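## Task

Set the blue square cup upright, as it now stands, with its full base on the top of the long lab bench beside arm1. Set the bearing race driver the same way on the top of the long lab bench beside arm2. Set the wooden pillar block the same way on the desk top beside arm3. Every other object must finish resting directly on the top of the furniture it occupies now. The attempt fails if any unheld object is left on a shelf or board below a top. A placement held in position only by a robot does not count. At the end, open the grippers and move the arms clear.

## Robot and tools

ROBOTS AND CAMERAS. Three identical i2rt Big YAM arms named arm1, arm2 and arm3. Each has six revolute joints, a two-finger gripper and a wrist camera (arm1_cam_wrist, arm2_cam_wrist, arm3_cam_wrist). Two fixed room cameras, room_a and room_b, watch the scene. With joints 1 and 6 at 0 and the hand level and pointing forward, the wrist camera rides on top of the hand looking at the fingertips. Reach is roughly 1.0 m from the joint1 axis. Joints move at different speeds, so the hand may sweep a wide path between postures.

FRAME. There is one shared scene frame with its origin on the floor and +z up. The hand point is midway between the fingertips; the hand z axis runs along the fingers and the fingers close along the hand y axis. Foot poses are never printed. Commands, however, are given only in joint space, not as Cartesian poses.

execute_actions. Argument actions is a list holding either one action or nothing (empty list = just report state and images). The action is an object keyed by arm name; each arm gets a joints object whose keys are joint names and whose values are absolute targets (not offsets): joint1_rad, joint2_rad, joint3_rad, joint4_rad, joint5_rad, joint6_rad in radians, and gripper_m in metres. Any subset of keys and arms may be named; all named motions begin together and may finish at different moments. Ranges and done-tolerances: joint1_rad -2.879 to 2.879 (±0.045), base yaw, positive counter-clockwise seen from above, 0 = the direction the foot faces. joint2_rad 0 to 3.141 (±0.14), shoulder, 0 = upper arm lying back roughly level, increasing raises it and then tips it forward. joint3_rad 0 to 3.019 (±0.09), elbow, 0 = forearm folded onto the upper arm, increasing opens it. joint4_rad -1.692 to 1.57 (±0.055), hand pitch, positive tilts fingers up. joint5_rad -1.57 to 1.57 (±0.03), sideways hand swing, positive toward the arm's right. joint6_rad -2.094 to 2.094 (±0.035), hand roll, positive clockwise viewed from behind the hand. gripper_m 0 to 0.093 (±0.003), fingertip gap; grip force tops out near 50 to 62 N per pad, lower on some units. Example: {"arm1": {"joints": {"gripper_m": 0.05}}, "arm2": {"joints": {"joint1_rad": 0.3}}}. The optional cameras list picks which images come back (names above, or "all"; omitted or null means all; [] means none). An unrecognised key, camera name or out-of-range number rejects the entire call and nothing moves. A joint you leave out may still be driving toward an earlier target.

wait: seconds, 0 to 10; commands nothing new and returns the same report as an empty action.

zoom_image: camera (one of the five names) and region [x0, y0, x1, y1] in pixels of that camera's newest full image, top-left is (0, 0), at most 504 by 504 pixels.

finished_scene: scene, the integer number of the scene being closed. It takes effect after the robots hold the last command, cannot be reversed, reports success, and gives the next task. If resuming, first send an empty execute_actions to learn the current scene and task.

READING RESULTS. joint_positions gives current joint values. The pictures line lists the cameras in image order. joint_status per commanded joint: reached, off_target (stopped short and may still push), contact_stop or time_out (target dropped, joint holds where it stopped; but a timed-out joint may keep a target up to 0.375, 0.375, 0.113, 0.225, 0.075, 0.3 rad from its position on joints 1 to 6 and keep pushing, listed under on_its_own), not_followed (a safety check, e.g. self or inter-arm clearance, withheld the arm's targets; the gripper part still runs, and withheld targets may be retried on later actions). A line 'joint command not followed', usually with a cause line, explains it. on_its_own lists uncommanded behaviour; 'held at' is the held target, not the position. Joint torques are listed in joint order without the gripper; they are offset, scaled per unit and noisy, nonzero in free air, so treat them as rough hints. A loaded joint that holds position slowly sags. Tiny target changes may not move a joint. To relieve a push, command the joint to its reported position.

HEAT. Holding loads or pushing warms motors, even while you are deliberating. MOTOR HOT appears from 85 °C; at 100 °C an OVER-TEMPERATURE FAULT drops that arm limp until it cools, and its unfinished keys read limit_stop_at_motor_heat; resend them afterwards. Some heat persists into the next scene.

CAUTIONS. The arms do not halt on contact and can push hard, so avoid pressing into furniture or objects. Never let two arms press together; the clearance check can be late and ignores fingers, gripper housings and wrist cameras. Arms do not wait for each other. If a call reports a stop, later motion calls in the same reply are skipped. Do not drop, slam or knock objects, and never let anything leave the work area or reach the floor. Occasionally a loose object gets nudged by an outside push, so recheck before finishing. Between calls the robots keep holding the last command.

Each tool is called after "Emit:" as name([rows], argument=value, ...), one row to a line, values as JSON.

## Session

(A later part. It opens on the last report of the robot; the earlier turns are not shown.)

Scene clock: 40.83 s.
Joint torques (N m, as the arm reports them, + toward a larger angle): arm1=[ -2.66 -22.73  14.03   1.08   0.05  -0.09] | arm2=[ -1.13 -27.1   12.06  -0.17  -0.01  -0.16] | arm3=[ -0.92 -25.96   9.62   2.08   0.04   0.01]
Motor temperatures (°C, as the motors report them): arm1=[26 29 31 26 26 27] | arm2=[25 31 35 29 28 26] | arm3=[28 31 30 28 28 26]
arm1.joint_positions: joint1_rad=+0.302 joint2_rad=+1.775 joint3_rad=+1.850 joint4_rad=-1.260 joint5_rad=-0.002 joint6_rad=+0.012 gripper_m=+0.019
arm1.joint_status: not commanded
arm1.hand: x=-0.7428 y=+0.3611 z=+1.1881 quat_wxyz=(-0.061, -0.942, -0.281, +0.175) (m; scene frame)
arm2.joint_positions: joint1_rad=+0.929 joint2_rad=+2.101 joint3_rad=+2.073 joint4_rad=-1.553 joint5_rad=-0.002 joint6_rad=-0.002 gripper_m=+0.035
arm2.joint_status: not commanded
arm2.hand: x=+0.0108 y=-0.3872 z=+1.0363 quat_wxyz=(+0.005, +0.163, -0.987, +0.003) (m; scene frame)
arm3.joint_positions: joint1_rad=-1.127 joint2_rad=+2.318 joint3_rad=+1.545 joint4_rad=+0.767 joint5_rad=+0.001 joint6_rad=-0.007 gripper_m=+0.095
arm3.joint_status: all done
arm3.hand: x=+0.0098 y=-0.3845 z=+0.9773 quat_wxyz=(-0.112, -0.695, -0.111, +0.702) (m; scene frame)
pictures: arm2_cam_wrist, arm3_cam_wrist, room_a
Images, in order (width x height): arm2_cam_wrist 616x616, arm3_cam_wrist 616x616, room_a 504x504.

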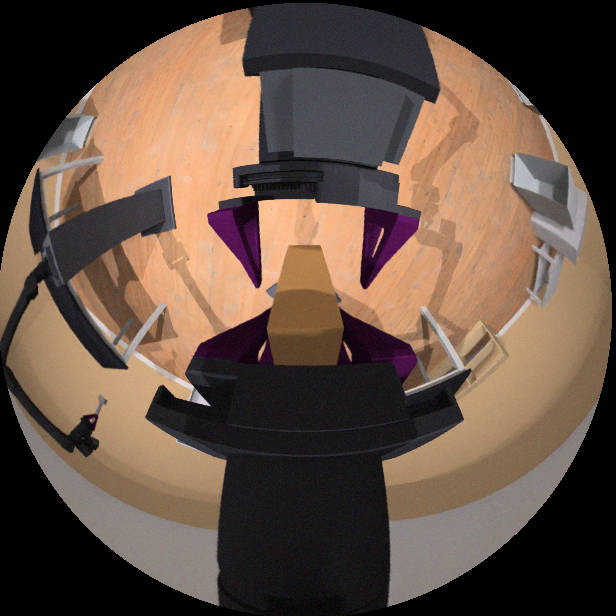

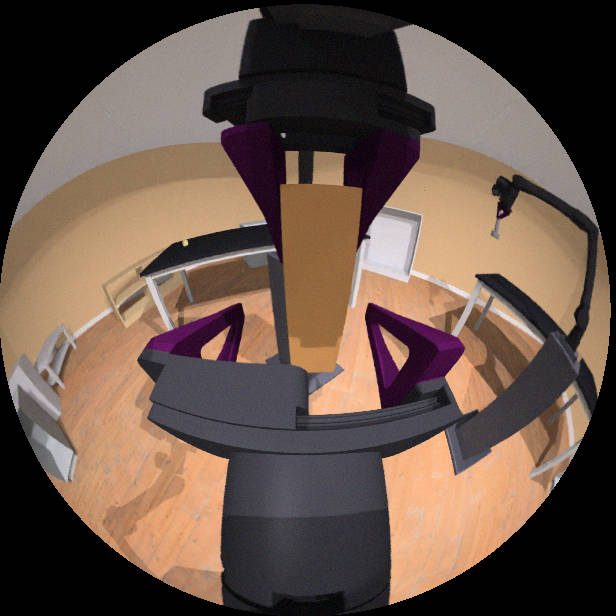

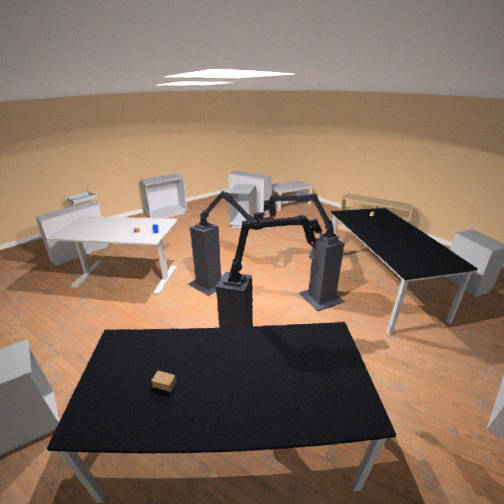

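Emit:
execute_actions([
  {"arm3":{"joints":{"gripper_m":0}}},
], cameras=[])

Emit:
execute_actions([
  {"arm2":{"joints":{"gripper_m":0.093}}},
], cameras=[])

Emit:
execute_actions([
  {"arm2":{"joints":{"joint2_rad":1.85}}},
], cameras=["arm3_cam_wrist"])

Scene clock: 43.27 s.
Joint torques (N m, as the arm reports them, + toward a larger angle): arm1=[ -3.29 -22.45  13.87   1.16   0.06  -0.14] | arm2=[ -0.78 -27.07  12.1   -0.13  -0.26  -0.19] | arm3=[ -0.53 -27.28   9.65   2.07   0.03   0.  ]
Motor temperatures (°C, as the motors report them): arm1=[26 29 32 26 26 27] | arm2=[25 31 36 29 28 26] | arm3=[28 31 31 28 28 26]
arm1.joint_positions: joint1_rad=+0.302 joint2_rad=+1.775 joint3_rad=+1.850 joint4_rad=-1.260 joint5_rad=-0.002 joint6_rad=+0.012 gripper_m=+0.019
arm1.joint_status: not commanded
arm1.hand: x=-0.7428 y=+0.3611 z=+1.1881 quat_wxyz=(-0.061, -0.942, -0.281, +0.175) (m; scene frame)
arm2.joint_positions: joint1_rad=+0.924 joint2_rad=+2.101 joint3_rad=+2.073 joint4_rad=-1.554 joint5_rad=+0.003 joint6_rad=-0.001 gripper_m=+0.035
arm2.joint_status: not commanded
arm2.hand: x=+0.0120 y=-0.3906 z=+1.0364 quat_wxyz=(+0.005, +0.160, -0.987, +0.005) (m; scene frame)
arm3.joint_positions: joint1_rad=-1.130 joint2_rad=+2.318 joint3_rad=+1.546 joint4_rad=+0.766 joint5_rad=+0.001 joint6_rad=-0.006 gripper_m=+0.035
arm3.joint_status: gripper_m off_target (ended at +0.035, target +0.000)
arm3.hand: x=+0.0089 y=-0.3821 z=+0.9772 quat_wxyz=(-0.111, -0.695, -0.109, +0.702) (m; scene frame)
pictures: none
No camera images: the call's "cameras" was empty. Leave "cameras" out to get every camera's image.

Scene clock: 43.97 s.
Joint torques (N m, as the arm reports them, + toward a larger angle): arm1=[ -2.51 -22.66  14.19   1.08   0.07  -0.12] | arm2=[ -0.93 -27.28  11.94  -0.19  -0.19  -0.17] | arm3=[ -0.3  -27.42   9.54   2.32   0.02   0.  ]
Motor temperatures (°C, as the motors report them): arm1=[26 29 32 26 26 27] | arm2=[25 31 36 29 28 26] | arm3=[28 31 31 28 28 26]
arm1.joint_positions: joint1_rad=+0.302 joint2_rad=+1.775 joint3_rad=+1.850 joint4_rad=-1.260 joint5_rad=-0.002 joint6_rad=+0.012 gripper_m=+0.019
arm1.joint_status: not commanded
arm1.hand: x=-0.7428 y=+0.3611 z=+1.1881 quat_wxyz=(-0.061, -0.942, -0.281, +0.175) (m; scene frame)
arm2.joint_positions: joint1_rad=+0.924 joint2_rad=+2.101 joint3_rad=+2.073 joint4_rad=-1.554 joint5_rad=+0.002 joint6_rad=-0.001 gripper_m=+0.093
arm2.joint_status: all done
arm2.hand: x=+0.0119 y=-0.3904 z=+1.0364 quat_wxyz=(+0.005, +0.160, -0.987, +0.005) (m; scene frame)
arm3.joint_positions: joint1_rad=-1.130 joint2_rad=+2.320 joint3_rad=+1.546 joint4_rad=+0.761 joint5_rad=+0.001 joint6_rad=-0.006 gripper_m=+0.035
arm3.joint_status: not commanded
arm3.hand: x=+0.0089 y=-0.3821 z=+0.9747 quat_wxyz=(-0.110, -0.698, -0.110, +0.699) (m; scene frame)
pictures: none
No camera images: the call's "cameras" was empty. Leave "cameras" out to get every camera's image.

Scene clock: 45.30 s.
Joint torques (N m, as the arm reports them, + toward a larger angle): arm1=[ -3.56 -22.8   13.97   1.11   0.05  -0.08] | arm2=[ -0.83 -19.17  10.28   0.37  -0.17  -0.15] | arm3=[ -0.69 -27.12   9.66   2.31   0.03   0.  ]
Motor temperatures (°C, as the motors report them): arm1=[26 29 32 26 26 27] | arm2=[25 31 36 29 28 26] | arm3=[28 31 31 28 28 26]
arm1.joint_positions: joint1_rad=+0.302 joint2_rad=+1.775 joint3_rad=+1.850 joint4_rad=-1.260 joint5_rad=-0.002 joint6_rad=+0.012 gripper_m=+0.019
arm1.joint_status: not commanded
arm1.hand: x=-0.7428 y=+0.3611 z=+1.1881 quat_wxyz=(-0.061, -0.942, -0.281, +0.175) (m; scene frame)
arm2.joint_positions: joint1_rad=+0.924 joint2_rad=+1.811 joint3_rad=+2.101 joint4_rad=-1.554 joint5_rad=+0.002 joint6_rad=-0.001 gripper_m=+0.093
arm2.joint_status: all done
arm2.hand: x=-0.0193 y=-0.3997 z=+1.2266 quat_wxyz=(-0.151, +0.159, -0.976, -0.021) (m; scene frame)
arm3.joint_positions: joint1_rad=-1.130 joint2_rad=+2.320 joint3_rad=+1.546 joint4_rad=+0.761 joint5_rad=+0.001 joint6_rad=-0.006 gripper_m=+0.035
arm3.joint_status: not commanded
arm3.hand: x=+0.0089 y=-0.3821 z=+0.9747 quat_wxyz=(-0.110, -0.698, -0.110, +0.699) (m; scene frame)
pictures: arm3_cam_wrist
Images, in order (width x height): arm3_cam_wrist 616x616.

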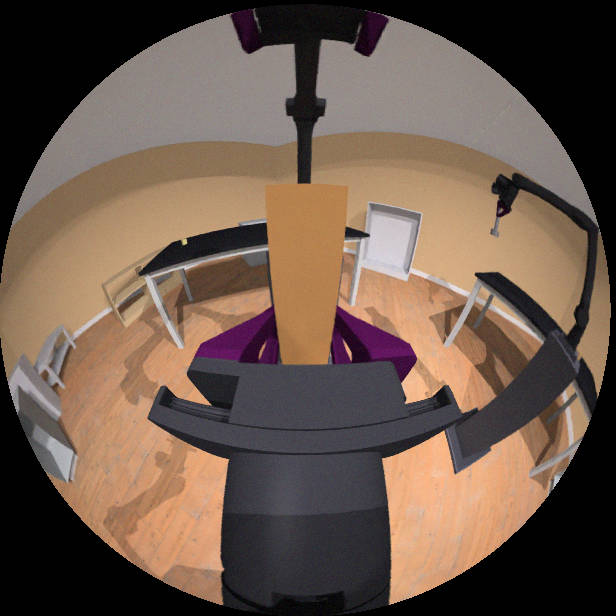

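Emit:
execute_actions([
  {"arm1":{"joints":{"joint1_rad":0.988}},"arm2":{"joints":{"joint1_rad":1.86,"joint2_rad":1.52,"joint3_rad":0.86,"joint4_rad":0.68}},"arm3":{"joints":{"joint1_rad":1.82,"joint2_rad":2.30,"joint3_rad":1.01,"joint4_rad":1.355}}},
], cameras=["arm2_cam_wrist","arm3_cam_wrist","room_a","room_b"])

Emit:
zoom_image(camera="room_a", region=[130, 190, 210, 250])

Scene clock: 51.10 s.
Joint torques (N m, as the arm reports them, + toward a larger angle): arm1=[ -2.14 -22.73  13.99   1.12  -0.05  -0.13] | arm2=[  0.1  -15.64   7.08   3.13  -0.02  -0.15] | arm3=[ -0.93 -22.89   2.78   4.15   0.19   0.  ]
Motor temperatures (°C, as the motors report them): arm1=[26 29 33 26 26 27] | arm2=[25 31 35 29 28 26] | arm3=[28 31 30 28 28 26]
arm1.joint_positions: joint1_rad=+0.983 joint2_rad=+1.775 joint3_rad=+1.850 joint4_rad=-1.260 joint5_rad=+0.002 joint6_rad=+0.012 gripper_m=+0.019
arm1.joint_status: all done
arm1.hand: x=-0.4008 y=+0.1079 z=+1.1940 quat_wxyz=(-0.119, -0.794, -0.578, +0.148) (m; scene frame)
arm2.joint_positions: joint1_rad=+1.857 joint2_rad=+1.517 joint3_rad=+0.875 joint4_rad=+0.654 joint5_rad=-0.002 joint6_rad=-0.002 gripper_m=+0.093
arm2.joint_status: all done
arm2.hand: x=-0.4126 y=-0.0042 z=+1.1535 quat_wxyz=(-0.575, +0.416, -0.570, -0.415) (m; scene frame)
arm3.joint_positions: joint1_rad=+1.826 joint2_rad=+2.322 joint3_rad=+1.012 joint4_rad=+1.321 joint5_rad=-0.002 joint6_rad=-0.006 gripper_m=+0.035
arm3.joint_status: all done
arm3.hand: x=+1.4836 y=-0.0361 z=+0.8543 quat_wxyz=(-0.704, +0.052, -0.707, -0.040) (m; scene frame)
pictures: arm2_cam_wrist, arm3_cam_wrist, room_a, room_b
Images, in order (width x height): arm2_cam_wrist 616x616, arm3_cam_wrist 616x616, room_a 504x504, room_b 504x504.

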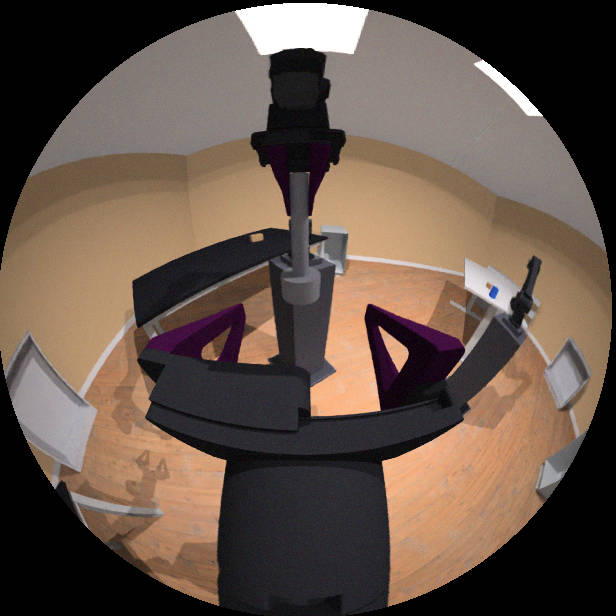

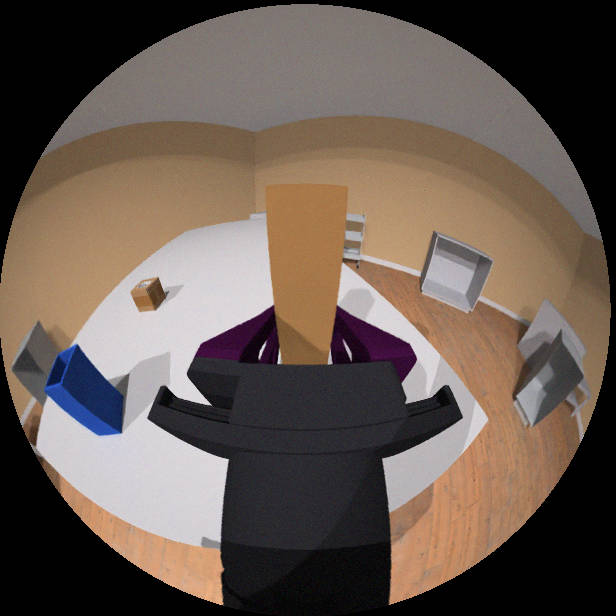

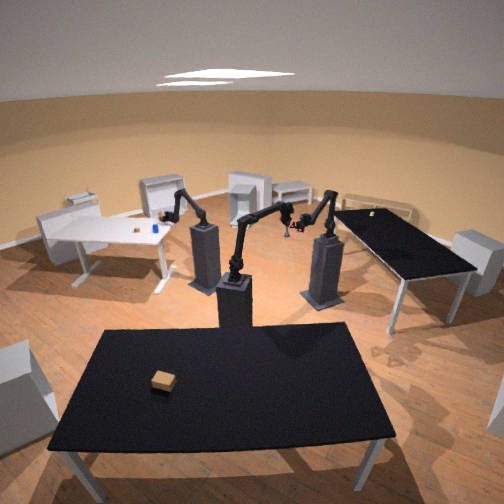

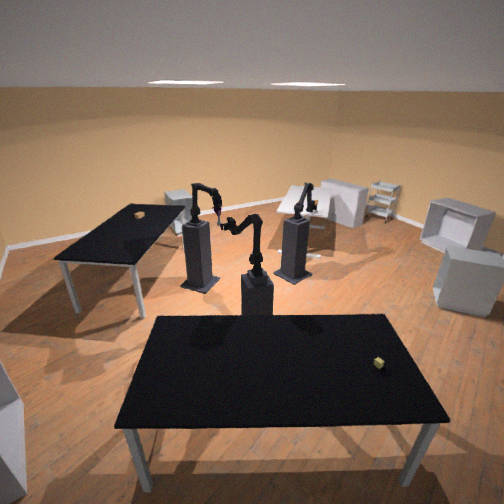

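Region (130, 190, 210, 250) of room_a's 504x504 image, scaled by 6.300, with more detail than that image has; it fills the top 378 rows of this view, and the rest is white.

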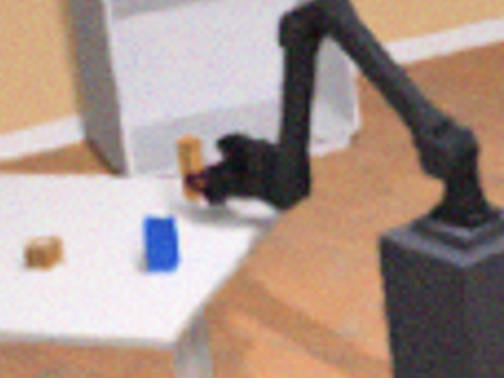

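Emit:
execute_actions([
  {"arm2":{"joints":{"joint1_rad":1.875,"joint2_rad":1.765,"joint3_rad":1.275,"joint4_rad":0.515}},"arm3":{"joints":{"joint2_rad":2.46,"joint3_rad":1.23}}},
], cameras=["arm2_cam_wrist","room_a","room_b"])

Emit:
zoom_image(camera="room_a", region=[140, 200, 200, 245])

Emit:
zoom_image(camera="room_a", region=[260, 195, 330, 250])

Scene clock: 55.57 s.
Joint torques (N m, as the arm reports them, + toward a larger angle): arm1=[ -1.91 -22.01  14.08   1.09  -0.01  -0.1 ] | arm2=[  0.82 -20.82  11.58   1.6   -0.03  -0.16] | arm3=[ -1.72 -24.22   5.48   3.34   0.11  -0.01]
Motor temperatures (°C, as the motors report them): arm1=[26 29 33 26 26 27] | arm2=[25 31 35 29 28 26] | arm3=[28 31 30 28 28 26]
arm1.joint_positions: joint1_rad=+0.983 joint2_rad=+1.775 joint3_rad=+1.850 joint4_rad=-1.260 joint5_rad=+0.002 joint6_rad=+0.012 gripper_m=+0.019
arm1.joint_status: not commanded
arm1.hand: x=-0.4008 y=+0.1079 z=+1.1940 quat_wxyz=(-0.119, -0.794, -0.578, +0.148) (m; scene frame)
arm2.joint_positions: joint1_rad=+1.861 joint2_rad=+1.758 joint3_rad=+1.236 joint4_rad=+0.530 joint5_rad=-0.002 joint6_rad=-0.002 gripper_m=+0.093
arm2.joint_status: all done
arm2.hand: x=-0.3795 y=+0.1061 z=+1.1685 quat_wxyz=(-0.573, +0.417, -0.569, -0.416) (m; scene frame)
arm3.joint_positions: joint1_rad=+1.826 joint2_rad=+2.477 joint3_rad=+1.196 joint4_rad=+1.337 joint5_rad=-0.001 joint6_rad=-0.005 gripper_m=+0.035
arm3.joint_status: all done
arm3.hand: x=+1.5253 y=-0.0312 z=+0.8182 quat_wxyz=(-0.721, +0.050, -0.690, -0.042) (m; scene frame)
pictures: arm2_cam_wrist, room_a, room_b
Images, in order (width x height): arm2_cam_wrist 616x616, room_a 504x504, room_b 504x504.

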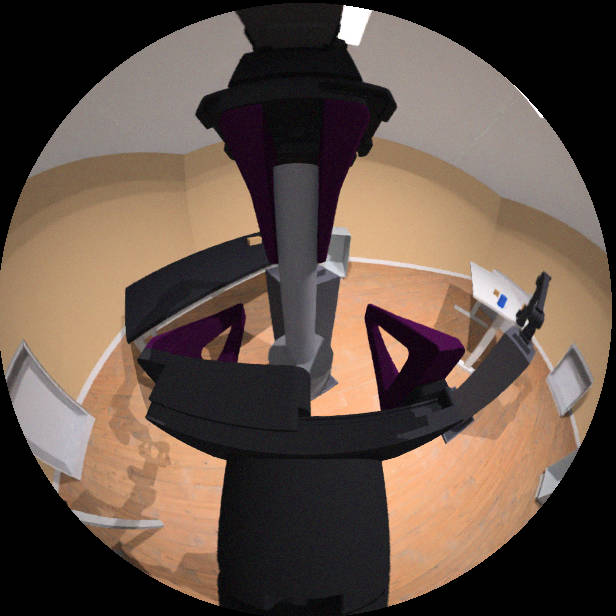

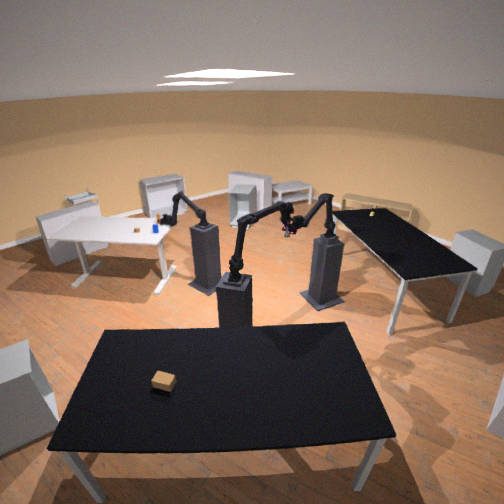

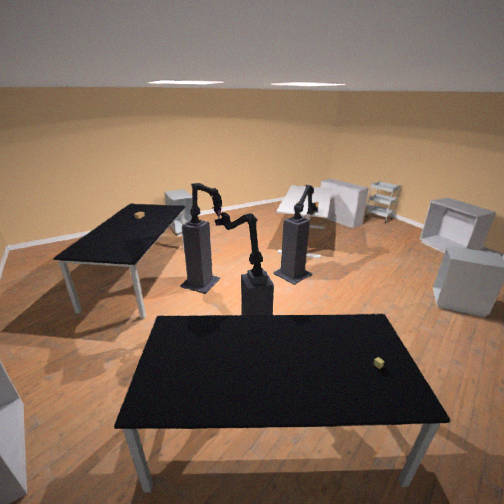

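Region (140, 200, 200, 245) of room_a's 504x504 image, scaled by 8.400, with more detail than that image has; it fills the top 378 rows of this view, and the rest is white.

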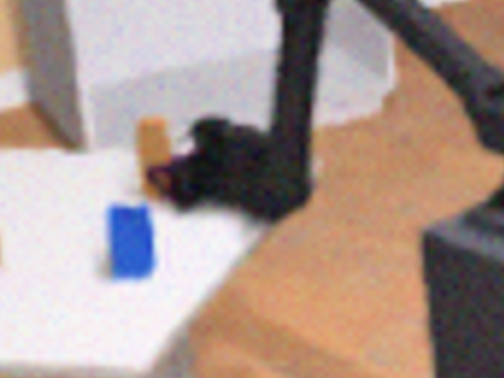

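Region (260, 195, 330, 250) of room_a's 504x504 image, scaled by 7.200, with more detail than that image has; it fills the top 396 rows of this view, and the rest is white.

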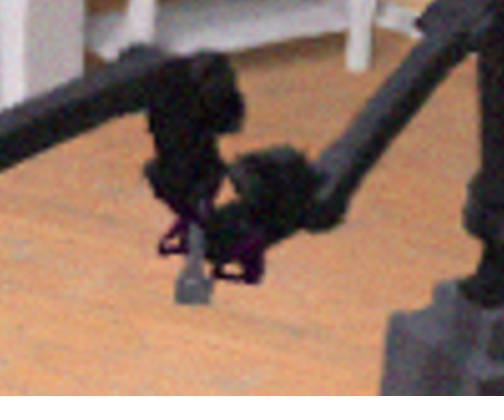

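Emit:
execute_actions([
  {"arm2":{"joints":{"joint1_rad":1.882,"gripper_m":0}},"arm3":{"joints":{"joint2_rad":2.50}}},
], cameras=[])

Scene clock: 57.37 s.
Joint torques (N m, as the arm reports them, + toward a larger angle): arm1=[ -2.14 -22.53  14.2    0.87  -0.16  -0.08] | arm2=[  1.25 -20.88  11.56   1.51  -0.2   -0.14] | arm3=[ -1.47 -21.65   5.01   3.11   0.1   -0.02]
Motor temperatures (°C, as the motors report them): arm1=[26 30 33 26 26 27] | arm2=[25 31 35 29 28 26] | arm3=[28 31 30 28 28 26]
arm1.joint_positions: joint1_rad=+0.983 joint2_rad=+1.775 joint3_rad=+1.850 joint4_rad=-1.260 joint5_rad=+0.005 joint6_rad=+0.009 gripper_m=+0.019
arm1.joint_status: not commanded
arm1.hand: x=-0.4013 y=+0.1081 z=+1.1940 quat_wxyz=(-0.118, -0.793, -0.579, +0.149) (m; scene frame)
arm2.joint_positions: joint1_rad=+1.869 joint2_rad=+1.758 joint3_rad=+1.236 joint4_rad=+0.530 joint5_rad=+0.002 joint6_rad=-0.004 gripper_m=+0.019
arm2.joint_status: gripper_m off_target (ended at +0.019, target +0.000); the others done
arm2.hand: x=-0.3843 y=+0.1076 z=+1.1685 quat_wxyz=(-0.573, +0.419, -0.568, -0.417) (m; scene frame)
arm3.joint_positions: joint1_rad=+1.826 joint2_rad=+2.485 joint3_rad=+1.202 joint4_rad=+1.342 joint5_rad=+0.000 joint6_rad=-0.004 gripper_m=+0.035
arm3.joint_status: all done
arm3.hand: x=+1.5257 y=-0.0313 z=+0.8152 quat_wxyz=(-0.721, +0.049, -0.690, -0.042) (m; scene frame)
pictures: none
No camera images: the call's "cameras" was empty. Leave "cameras" out to get every camera's image.

Emit:
execute_actions([
  {"arm1":{"joints":{"gripper_m":0.093}},"arm3":{"joints":{"joint2_rad":2.465,"joint4_rad":1.295}}},
], cameras=["room_a","room_b"])

Emit:
zoom_image(camera="room_a", region=[145, 205, 185, 235])

Scene clock: 59.60 s.
Joint torques (N m, as the arm reports them, + toward a larger angle): arm1=[ -1.65 -18.94  11.94   1.22  -0.11  -0.09] | arm2=[  1.08 -21.25  11.64   2.33  -0.19  -0.15] | arm3=[ -1.46 -23.95   5.07   1.51   0.1   -0.02]
Motor temperatures (°C, as the motors report them): arm1=[26 30 33 26 26 27] | arm2=[25 31 35 29 28 26] | arm3=[28 31 30 28 28 26]
arm1.joint_positions: joint1_rad=+0.983 joint2_rad=+1.740 joint3_rad=+1.877 joint4_rad=-1.260 joint5_rad=+0.003 joint6_rad=+0.009 gripper_m=+0.093
arm1.joint_status: all done
arm1.hand: x=-0.4010 y=+0.1093 z=+1.2289 quat_wxyz=(-0.137, -0.788, -0.575, +0.172) (m; scene frame)
arm2.joint_positions: joint1_rad=+1.870 joint2_rad=+1.763 joint3_rad=+1.236 joint4_rad=+0.511 joint5_rad=+0.002 joint6_rad=-0.004 gripper_m=+0.019
arm2.joint_status: not commanded
arm2.hand: x=-0.3845 y=+0.1085 z=+1.1601 quat_wxyz=(-0.566, +0.424, -0.575, -0.412) (m; scene frame)
arm3.joint_positions: joint1_rad=+1.826 joint2_rad=+2.477 joint3_rad=+1.202 joint4_rad=+1.316 joint5_rad=+0.000 joint6_rad=-0.004 gripper_m=+0.035
arm3.joint_status: all done
arm3.hand: x=+1.5275 y=-0.0311 z=+0.8146 quat_wxyz=(-0.715, +0.050, -0.696, -0.041) (m; scene frame)
pictures: room_a, room_b
Images, in order (width x height): room_a 504x504, room_b 504x504.

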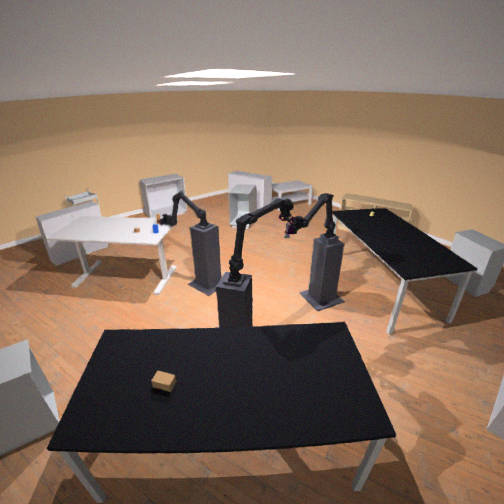

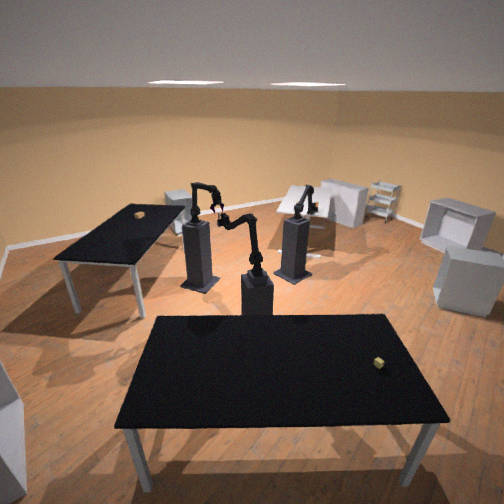

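Region (145, 205, 185, 235) of room_a's 504x504 image, scaled by 12.600, with more detail than that image has; it fills the top 378 rows of this view, and the rest is white.

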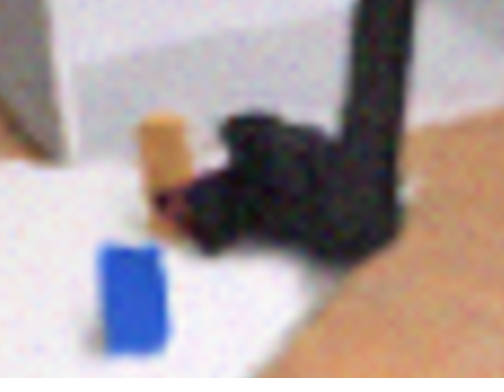

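Emit:
execute_actions([
  {"arm1":{"joints":{"joint2_rad":1.55}},"arm3":{"joints":{"gripper_m":0.093,"joint4_rad":1.33}}},
], cameras=[])

Emit:
execute_actions([
  {"arm1":{"joints":{"joint1_rad":2.17,"joint2_rad":1.425,"joint3_rad":0.795,"joint4_rad":0.42}},"arm2":{"joints":{"joint1_rad":-1.5,"joint2_rad":2.27,"joint3_rad":1.125,"joint4_rad":1.215}},"arm3":{"joints":{"joint2_rad":1.85,"joint3_rad":1.0}}},
], cameras=["room_a","room_b"])

Emit:
zoom_image(camera="room_b", region=[240, 280, 330, 350])

Scene clock: 63.73 s.
Joint torques (N m, as the arm reports them, + toward a larger angle): arm1=[ -2.6  -15.59  10.02   1.5   -0.09  -0.1 ] | arm2=[  1.15 -21.59  11.6    2.37  -0.18  -0.14] | arm3=[ -1.55 -23.59   5.01   3.16   0.11  -0.02]
Motor temperatures (°C, as the motors report them): arm1=[26 29 33 26 26 27] | arm2=[25 31 36 29 28 26] | arm3=[28 31 29 28 28 26]
arm1.joint_positions: joint1_rad=+0.983 joint2_rad=+1.556 joint3_rad=+1.901 joint4_rad=-1.260 joint5_rad=+0.003 joint6_rad=+0.009 gripper_m=+0.093
arm1.joint_status: all done
arm1.hand: x=-0.3902 y=+0.1512 z=+1.3504 quat_wxyz=(-0.197, -0.766, -0.558, +0.253) (m; scene frame)
arm2.joint_positions: joint1_rad=+1.870 joint2_rad=+1.763 joint3_rad=+1.236 joint4_rad=+0.511 joint5_rad=+0.002 joint6_rad=-0.004 gripper_m=+0.019
arm2.joint_status: not commanded
arm2.hand: x=-0.3845 y=+0.1085 z=+1.1601 quat_wxyz=(-0.566, +0.424, -0.575, -0.412) (m; scene frame)
arm3.joint_positions: joint1_rad=+1.826 joint2_rad=+2.477 joint3_rad=+1.202 joint4_rad=+1.316 joint5_rad=+0.000 joint6_rad=-0.004 gripper_m=+0.093
arm3.joint_status: all done
arm3.hand: x=+1.5275 y=-0.0311 z=+0.8146 quat_wxyz=(-0.715, +0.050, -0.696, -0.041) (m; scene frame)
pictures: none
No camera images: the call's "cameras" was empty. Leave "cameras" out to get every camera's image.

Scene clock: 66.57 s.
Joint torques (N m, as the arm reports them, + toward a larger angle): arm1=[ -2.76 -12.6    7.55   2.72   0.06  -0.08] | arm2=[  1.18 -27.35   4.7    4.18  -0.17  -0.14] | arm3=[ -1.55 -19.15   5.53   2.51   0.11  -0.02]
Motor temperatures (°C, as the motors report them): arm1=[26 29 33 26 26 27] | arm2=[25 31 35 30 28 26] | arm3=[28 31 29 28 28 26]
arm1.joint_positions: joint1_rad=+2.173 joint2_rad=+1.437 joint3_rad=+0.794 joint4_rad=+0.396 joint5_rad=-0.002 joint6_rad=+0.009 gripper_m=+0.093
arm1.joint_status: all done
arm1.hand: x=+0.2414 y=+0.3531 z=+1.1416 quat_wxyz=(-0.587, -0.266, -0.738, +0.199) (m; scene frame)
arm2.joint_positions: joint1_rad=-1.511 joint2_rad=+2.310 joint3_rad=+1.122 joint4_rad=+1.161 joint5_rad=+0.002 joint6_rad=-0.004 gripper_m=+0.019
arm2.joint_status: all done
arm2.hand: x=-0.9771 y=-1.2081 z=+0.8772 quat_wxyz=(-0.343, -0.623, -0.351, +0.609) (m; scene frame)
arm3.joint_positions: joint1_rad=+1.826 joint2_rad=+1.853 joint3_rad=+0.999 joint4_rad=+1.321 joint5_rad=+0.000 joint6_rad=-0.004 gripper_m=+0.093
arm3.joint_status: all done
arm3.hand: x=+1.4766 y=-0.0343 z=+1.1584 quat_wxyz=(-0.846, +0.039, -0.529, -0.050) (m; scene frame)
pictures: room_a, room_b
Images, in order (width x height): room_a 504x504, room_b 504x504.

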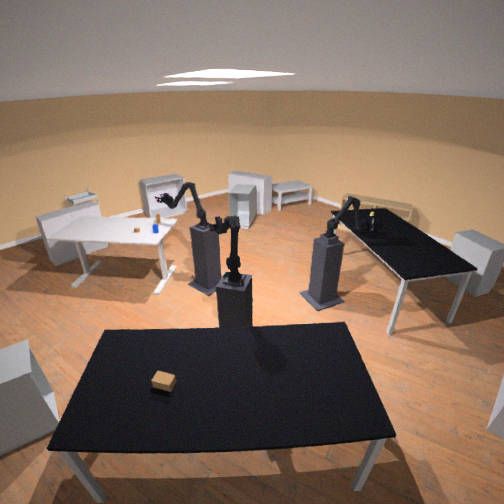

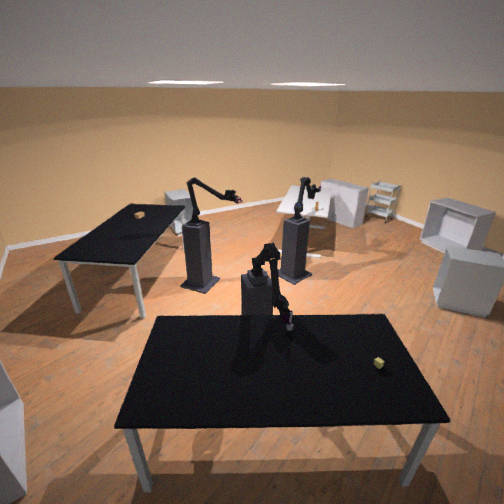

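Region (240, 280, 330, 350) of room_b's 504x504 image, scaled by 5.600, with more detail than that image has.

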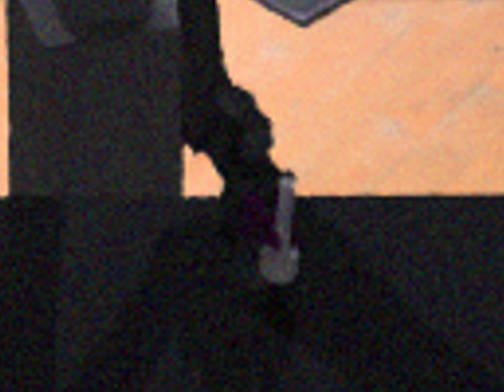

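Emit:
execute_actions([
  {"arm2":{"joints":{"joint2_rad":2.38,"joint3_rad":1.29}},"arm3":{"joints":{"joint1_rad":2.23,"joint3_rad":1.42,"joint4_rad":-0.715,"joint6_rad":-0.08}}},
], cameras=["arm3_cam_wrist","room_a"])

Emit:
zoom_image(camera="room_a", region=[130, 190, 200, 245])

Scene clock: 71.07 s.
Joint torques (N m, as the arm reports them, + toward a larger angle): arm1=[ -2.51 -12.95   7.48   2.7    0.07  -0.08] | arm2=[  1.   -25.06   9.26   4.13  -0.19  -0.16] | arm3=[ -1.71 -21.13   9.5    0.95   0.15  -0.15]
Motor temperatures (°C, as the motors report them): arm1=[26 29 32 26 26 27] | arm2=[25 31 35 30 28 26] | arm3=[28 31 30 28 28 26]
arm1.joint_positions: joint1_rad=+2.173 joint2_rad=+1.437 joint3_rad=+0.794 joint4_rad=+0.396 joint5_rad=-0.002 joint6_rad=+0.009 gripper_m=+0.093
arm1.joint_status: not commanded
arm1.hand: x=+0.2414 y=+0.3531 z=+1.1416 quat_wxyz=(-0.587, -0.266, -0.738, +0.199) (m; scene frame)
arm2.joint_positions: joint1_rad=-1.511 joint2_rad=+2.378 joint3_rad=+1.232 joint4_rad=+1.161 joint5_rad=+0.002 joint6_rad=-0.004 gripper_m=+0.019
arm2.joint_status: all done
arm2.hand: x=-0.9925 y=-1.2337 z=+0.8723 quat_wxyz=(-0.350, -0.610, -0.344, +0.622) (m; scene frame)
arm3.joint_positions: joint1_rad=+2.237 joint2_rad=+1.851 joint3_rad=+1.379 joint4_rad=-0.704 joint5_rad=-0.002 joint6_rad=-0.070 gripper_m=+0.093
arm3.joint_status: all done
arm3.hand: x=+1.3538 y=+0.2006 z=+0.9342 quat_wxyz=(-0.183, +0.295, -0.937, -0.043) (m; scene frame)
pictures: arm3_cam_wrist, room_a
Images, in order (width x height): arm3_cam_wrist 616x616, room_a 504x504.

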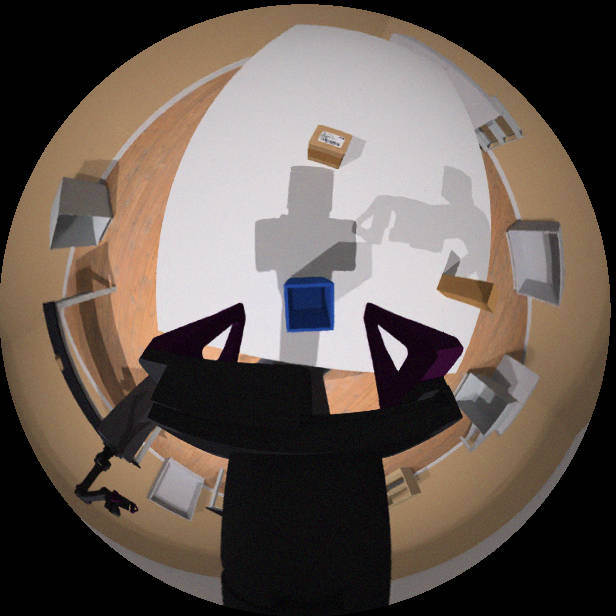

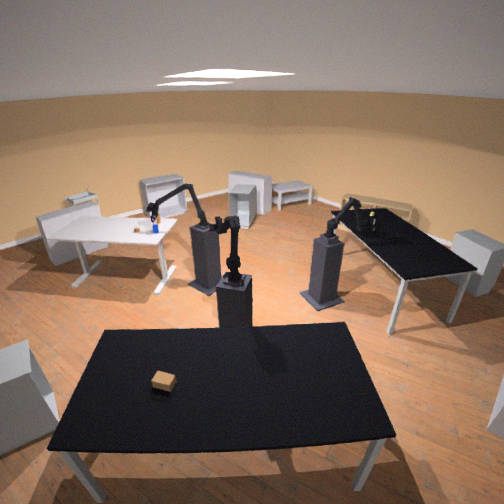

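Region (130, 190, 200, 245) of room_a's 504x504 image, scaled by 7.200, with more detail than that image has; it fills the top 396 rows of this view, and the rest is white.

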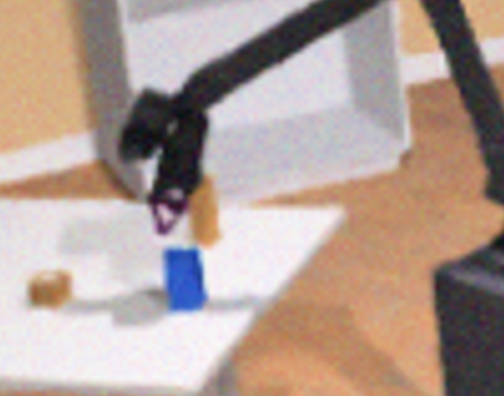

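Emit:
execute_actions([
  {"arm2":{"joints":{"joint2_rad":2.415}},"arm3":{"joints":{"joint2_rad":1.89,"joint3_rad":1.21,"joint4_rad":-0.46}}},
], cameras=["arm3_cam_wrist","room_a"])

Emit:
zoom_image(camera="room_a", region=[135, 200, 185, 240])

Scene clock: 73.97 s.
Joint torques (N m, as the arm reports them, + toward a larger angle): arm1=[ -3.21 -12.98   7.48   2.73   0.08  -0.13] | arm2=[  1.14 -24.2    8.78   4.21  -0.17  -0.16] | arm3=[ -1.56 -21.59   6.17   2.34   0.15  -0.15]
Motor temperatures (°C, as the motors report them): arm1=[26 29 32 26 26 27] | arm2=[25 32 35 30 28 26] | arm3=[28 31 30 28 28 26]
arm1.joint_positions: joint1_rad=+2.173 joint2_rad=+1.437 joint3_rad=+0.794 joint4_rad=+0.396 joint5_rad=-0.002 joint6_rad=+0.009 gripper_m=+0.093
arm1.joint_status: not commanded
arm1.hand: x=+0.2414 y=+0.3531 z=+1.1416 quat_wxyz=(-0.587, -0.266, -0.738, +0.199) (m; scene frame)
arm2.joint_positions: joint1_rad=-1.511 joint2_rad=+2.411 joint3_rad=+1.234 joint4_rad=+1.161 joint5_rad=+0.002 joint6_rad=-0.004 gripper_m=+0.019
arm2.joint_status: all done
arm2.hand: x=-0.9904 y=-1.2304 z=+0.8496 quat_wxyz=(-0.344, -0.620, -0.349, +0.613) (m; scene frame)
arm3.joint_positions: joint1_rad=+2.237 joint2_rad=+1.907 joint3_rad=+1.203 joint4_rad=-0.479 joint5_rad=-0.002 joint6_rad=-0.070 gripper_m=+0.093
arm3.joint_status: all done
arm3.hand: x=+1.3254 y=+0.1833 z=+0.8505 quat_wxyz=(-0.179, +0.295, -0.937, -0.042) (m; scene frame)
pictures: arm3_cam_wrist, room_a
Images, in order (width x height): arm3_cam_wrist 616x616, room_a 504x504.

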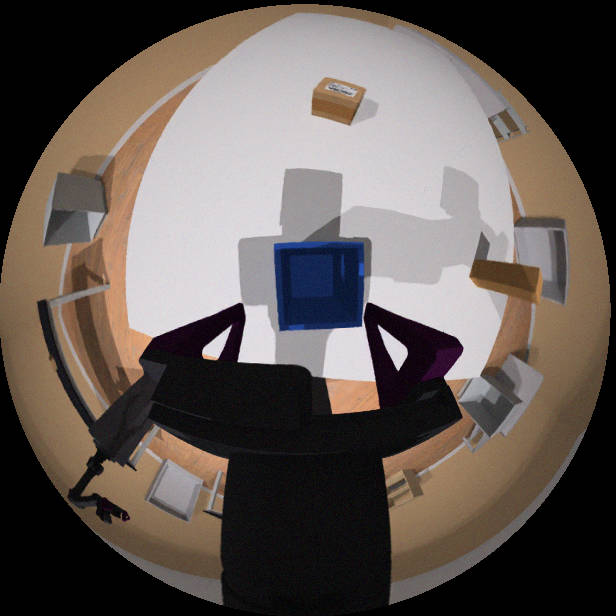

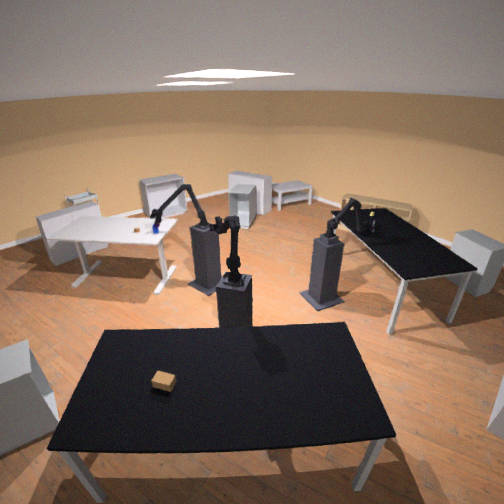

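Region (135, 200, 185, 240) of room_a's 504x504 image, scaled by 10.080, with more detail than that image has; it fills the top 403 rows of this view, and the rest is white.

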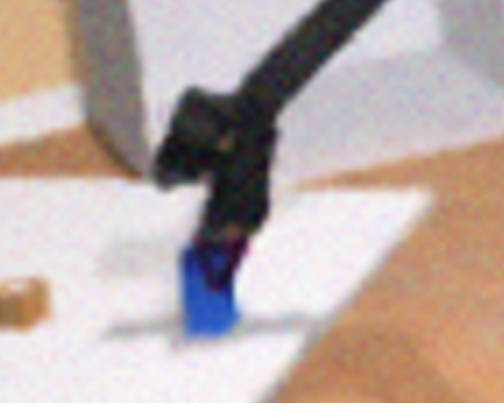

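Emit:
execute_actions([
  {"arm2":{"joints":{"joint2_rad":2.435}},"arm3":{"joints":{"joint1_rad":2.222,"joint2_rad":1.955,"joint3_rad":1.30}}},
], cameras=["arm3_cam_wrist"])

Scene clock: 77.07 s.
Joint torques (N m, as the arm reports them, + toward a larger angle): arm1=[ -3.28 -12.38   7.32   2.75   0.11  -0.1 ] | arm2=[  1.18 -23.63   8.81   4.15  -0.2   -0.13] | arm3=[ -2.22 -21.56   9.26   2.12   0.15  -0.15]
Motor temperatures (°C, as the motors report them): arm1=[26 29 31 26 26 27] | arm2=[25 32 35 30 28 26] | arm3=[28 31 30 28 28 26]
arm1.joint_positions: joint1_rad=+2.173 joint2_rad=+1.437 joint3_rad=+0.794 joint4_rad=+0.396 joint5_rad=-0.002 joint6_rad=+0.009 gripper_m=+0.093
arm1.joint_status: not commanded
arm1.hand: x=+0.2414 y=+0.3531 z=+1.1416 quat_wxyz=(-0.587, -0.266, -0.738, +0.199) (m; scene frame)
arm2.joint_positions: joint1_rad=-1.511 joint2_rad=+2.421 joint3_rad=+1.234 joint4_rad=+1.163 joint5_rad=+0.002 joint6_rad=-0.004 gripper_m=+0.019
arm2.joint_status: all done
arm2.hand: x=-0.9896 y=-1.2290 z=+0.8425 quat_wxyz=(-0.343, -0.622, -0.350, +0.610) (m; scene frame)
arm3.joint_positions: joint1_rad=+2.237 joint2_rad=+1.958 joint3_rad=+1.250 joint4_rad=-0.477 joint5_rad=-0.002 joint6_rad=-0.070 gripper_m=+0.093
arm3.joint_status: all done
arm3.hand: x=+1.3386 y=+0.1909 z=+0.8387 quat_wxyz=(-0.178, +0.295, -0.938, -0.042) (m; scene frame)
pictures: arm3_cam_wrist
Images, in order (width x height): arm3_cam_wrist 616x616.

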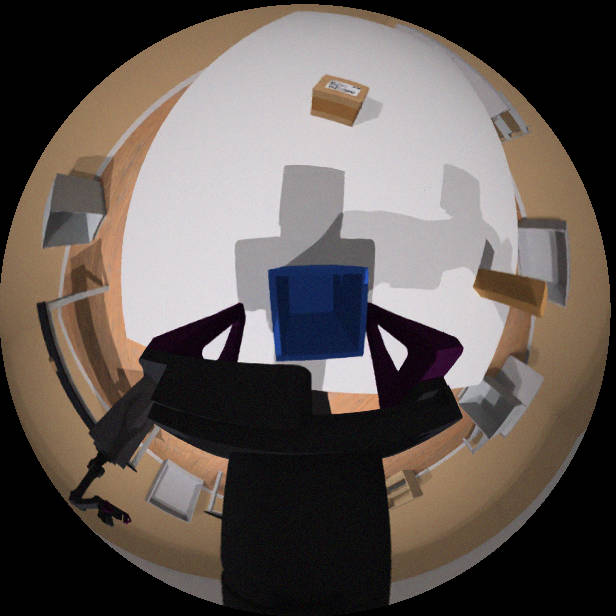

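Emit:
execute_actions([
  {"arm2":{"joints":{"joint2_rad":2.455}},"arm3":{"joints":{"gripper_m":0}}},
], cameras=[])

Scene clock: 79.00 s.
Joint torques (N m, as the arm reports them, + toward a larger angle): arm1=[ -2.3  -12.84   7.55   2.6    0.06  -0.08] | arm2=[  0.93 -22.58   8.34   3.88  -0.16  -0.15] | arm3=[ -2.12 -21.43   9.22   2.29   0.13  -0.15]
Motor temperatures (°C, as the motors report them): arm1=[26 29 31 26 26 27] | arm2=[25 32 35 30 28 26] | arm3=[28 31 30 28 28 26]
arm1.joint_positions: joint1_rad=+2.173 joint2_rad=+1.437 joint3_rad=+0.794 joint4_rad=+0.396 joint5_rad=-0.002 joint6_rad=+0.009 gripper_m=+0.093
arm1.joint_status: not commanded
arm1.hand: x=+0.2414 y=+0.3531 z=+1.1416 quat_wxyz=(-0.587, -0.266, -0.738, +0.199) (m; scene frame)
arm2.joint_positions: joint1_rad=-1.511 joint2_rad=+2.428 joint3_rad=+1.239 joint4_rad=+1.170 joint5_rad=+0.002 joint6_rad=-0.004 gripper_m=+0.019
arm2.joint_status: all done
arm2.hand: x=-0.9901 y=-1.2299 z=+0.8419 quat_wxyz=(-0.344, -0.620, -0.349, +0.612) (m; scene frame)
arm3.joint_positions: joint1_rad=+2.236 joint2_rad=+1.958 joint3_rad=+1.250 joint4_rad=-0.477 joint5_rad=-0.002 joint6_rad=-0.071 gripper_m=+0.054
arm3.joint_status: gripper_m off_target (ended at +0.054, target +0.000)
arm3.hand: x=+1.3387 y=+0.1906 z=+0.8387 quat_wxyz=(-0.179, +0.295, -0.938, -0.042) (m; scene frame)
pictures: none
No camera images: the call's "cameras" was empty. Leave "cameras" out to get every camera's image.

Emit:
execute_actions([
  {"arm2":{"joints":{"gripper_m":0.093,"joint2_rad":2.43}},"arm3":{"joints":{"joint2_rad":1.75,"joint3_rad":1.6,"joint4_rad":-1.0}}},
], cameras=[])

Emit:
execute_actions([
  {"arm2":{"joints":{"joint2_rad":1.9,"joint3_rad":1.0}},"arm3":{"joints":{"joint1_rad":-2.12,"joint3_rad":1.945,"joint4_rad":-1.36}}},
], cameras=["arm1_cam_wrist","room_a","room_b"])

Emit:
zoom_image(camera="room_b", region=[215, 165, 295, 225])

Scene clock: 82.97 s.
Joint torques (N m, as the arm reports them, + toward a larger angle): arm1=[ -2.72 -13.49   7.41   2.66   0.1   -0.09] | arm2=[  0.81 -24.47   6.81   3.04  -0.18  -0.16] | arm3=[ -2.17 -22.93   9.14   1.07   0.13  -0.15]
Motor temperatures (°C, as the motors report them): arm1=[26 29 31 26 26 27] | arm2=[25 32 34 30 28 26] | arm3=[28 31 30 28 28 26]
arm1.joint_positions: joint1_rad=+2.173 joint2_rad=+1.437 joint3_rad=+0.794 joint4_rad=+0.396 joint5_rad=-0.002 joint6_rad=+0.009 gripper_m=+0.093
arm1.joint_status: not commanded
arm1.hand: x=+0.2414 y=+0.3531 z=+1.1416 quat_wxyz=(-0.587, -0.266, -0.738, +0.199) (m; scene frame)
arm2.joint_positions: joint1_rad=-1.511 joint2_rad=+2.428 joint3_rad=+1.261 joint4_rad=+1.190 joint5_rad=+0.002 joint6_rad=-0.004 gripper_m=+0.093
arm2.joint_status: all done
arm2.hand: x=-0.9940 y=-1.2363 z=+0.8554 quat_wxyz=(-0.351, -0.608, -0.342, +0.625) (m; scene frame)
arm3.joint_positions: joint1_rad=+2.236 joint2_rad=+1.771 joint3_rad=+1.578 joint4_rad=-0.991 joint5_rad=-0.002 joint6_rad=-0.071 gripper_m=+0.054
arm3.joint_status: all done
arm3.hand: x=+1.3593 y=+0.2037 z=+1.0464 quat_wxyz=(-0.179, +0.295, -0.938, -0.042) (m; scene frame)
pictures: none
No camera images: the call's "cameras" was empty. Leave "cameras" out to get every camera's image.

Scene clock: 86.17 s.
Joint torques (N m, as the arm reports them, + toward a larger angle): arm1=[ -2.96 -13.19   7.36   2.81   0.04  -0.1 ] | arm2=[  0.91 -17.27   5.8    2.29  -0.18  -0.14] | arm3=[ -0.55 -23.8   10.71   0.92  -0.04  -0.13]
Motor temperatures (°C, as the motors report them): arm1=[26 29 31 26 26 27] | arm2=[25 32 34 30 28 26] | arm3=[28 31 31 28 28 26]
arm1.joint_positions: joint1_rad=+2.173 joint2_rad=+1.437 joint3_rad=+0.794 joint4_rad=+0.396 joint5_rad=-0.002 joint6_rad=+0.009 gripper_m=+0.093
arm1.joint_status: not commanded
arm1.hand: x=+0.2414 y=+0.3531 z=+1.1416 quat_wxyz=(-0.587, -0.266, -0.738, +0.199) (m; scene frame)
arm2.joint_positions: joint1_rad=-1.511 joint2_rad=+1.866 joint3_rad=+1.014 joint4_rad=+1.205 joint5_rad=+0.002 joint6_rad=-0.004 gripper_m=+0.093
arm2.joint_status: all done
arm2.hand: x=-0.9584 y=-1.1755 z=+1.1436 quat_wxyz=(-0.402, -0.497, -0.279, +0.716) (m; scene frame)
arm3.joint_positions: joint1_rad=-2.127 joint2_rad=+1.783 joint3_rad=+1.899 joint4_rad=-1.350 joint5_rad=+0.002 joint6_rad=-0.072 gripper_m=+0.054
arm3.joint_status: all done
arm3.hand: x=+0.3317 y=+0.2787 z=+1.1703 quat_wxyz=(+0.056, -0.940, +0.298, +0.160) (m; scene frame)
pictures: arm1_cam_wrist, room_a, room_b
Images, in order (width x height): arm1_cam_wrist 616x616, room_a 504x504, room_b 504x504.

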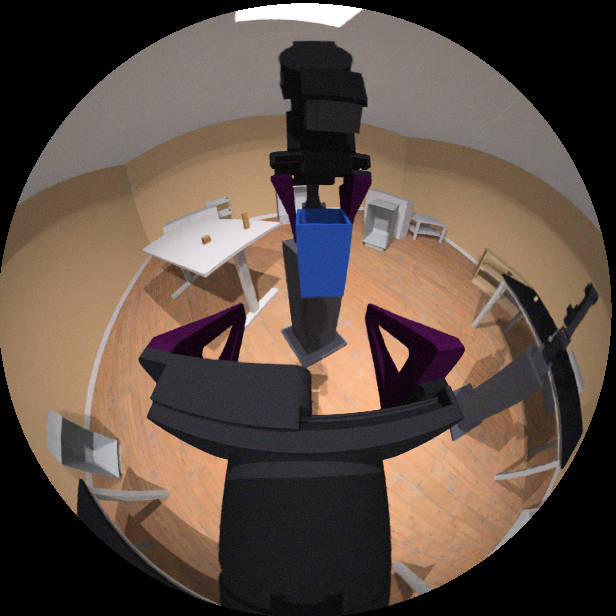

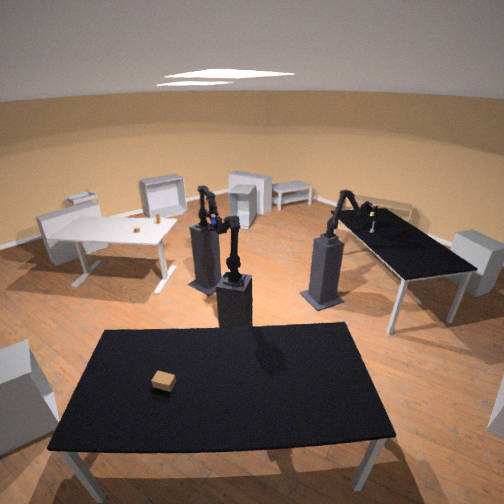

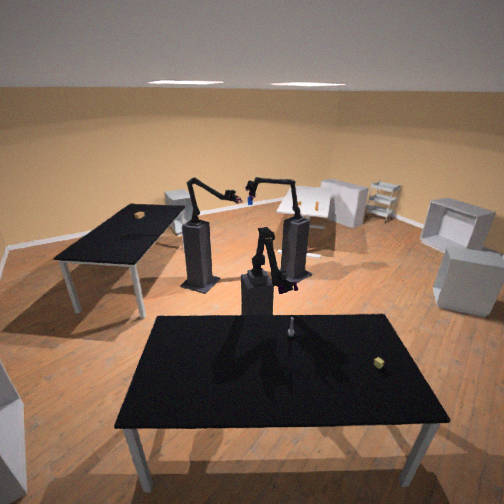

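Region (215, 165, 295, 225) of room_b's 504x504 image, scaled by 6.300, with more detail than that image has; it fills the top 378 rows of this view, and the rest is white.

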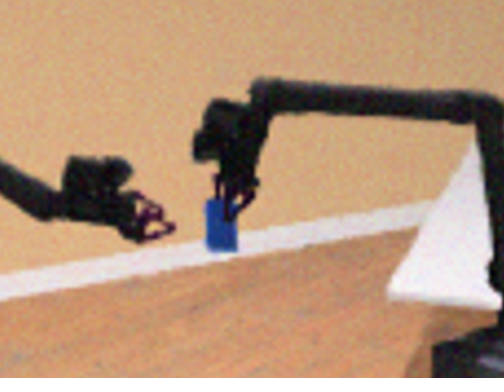

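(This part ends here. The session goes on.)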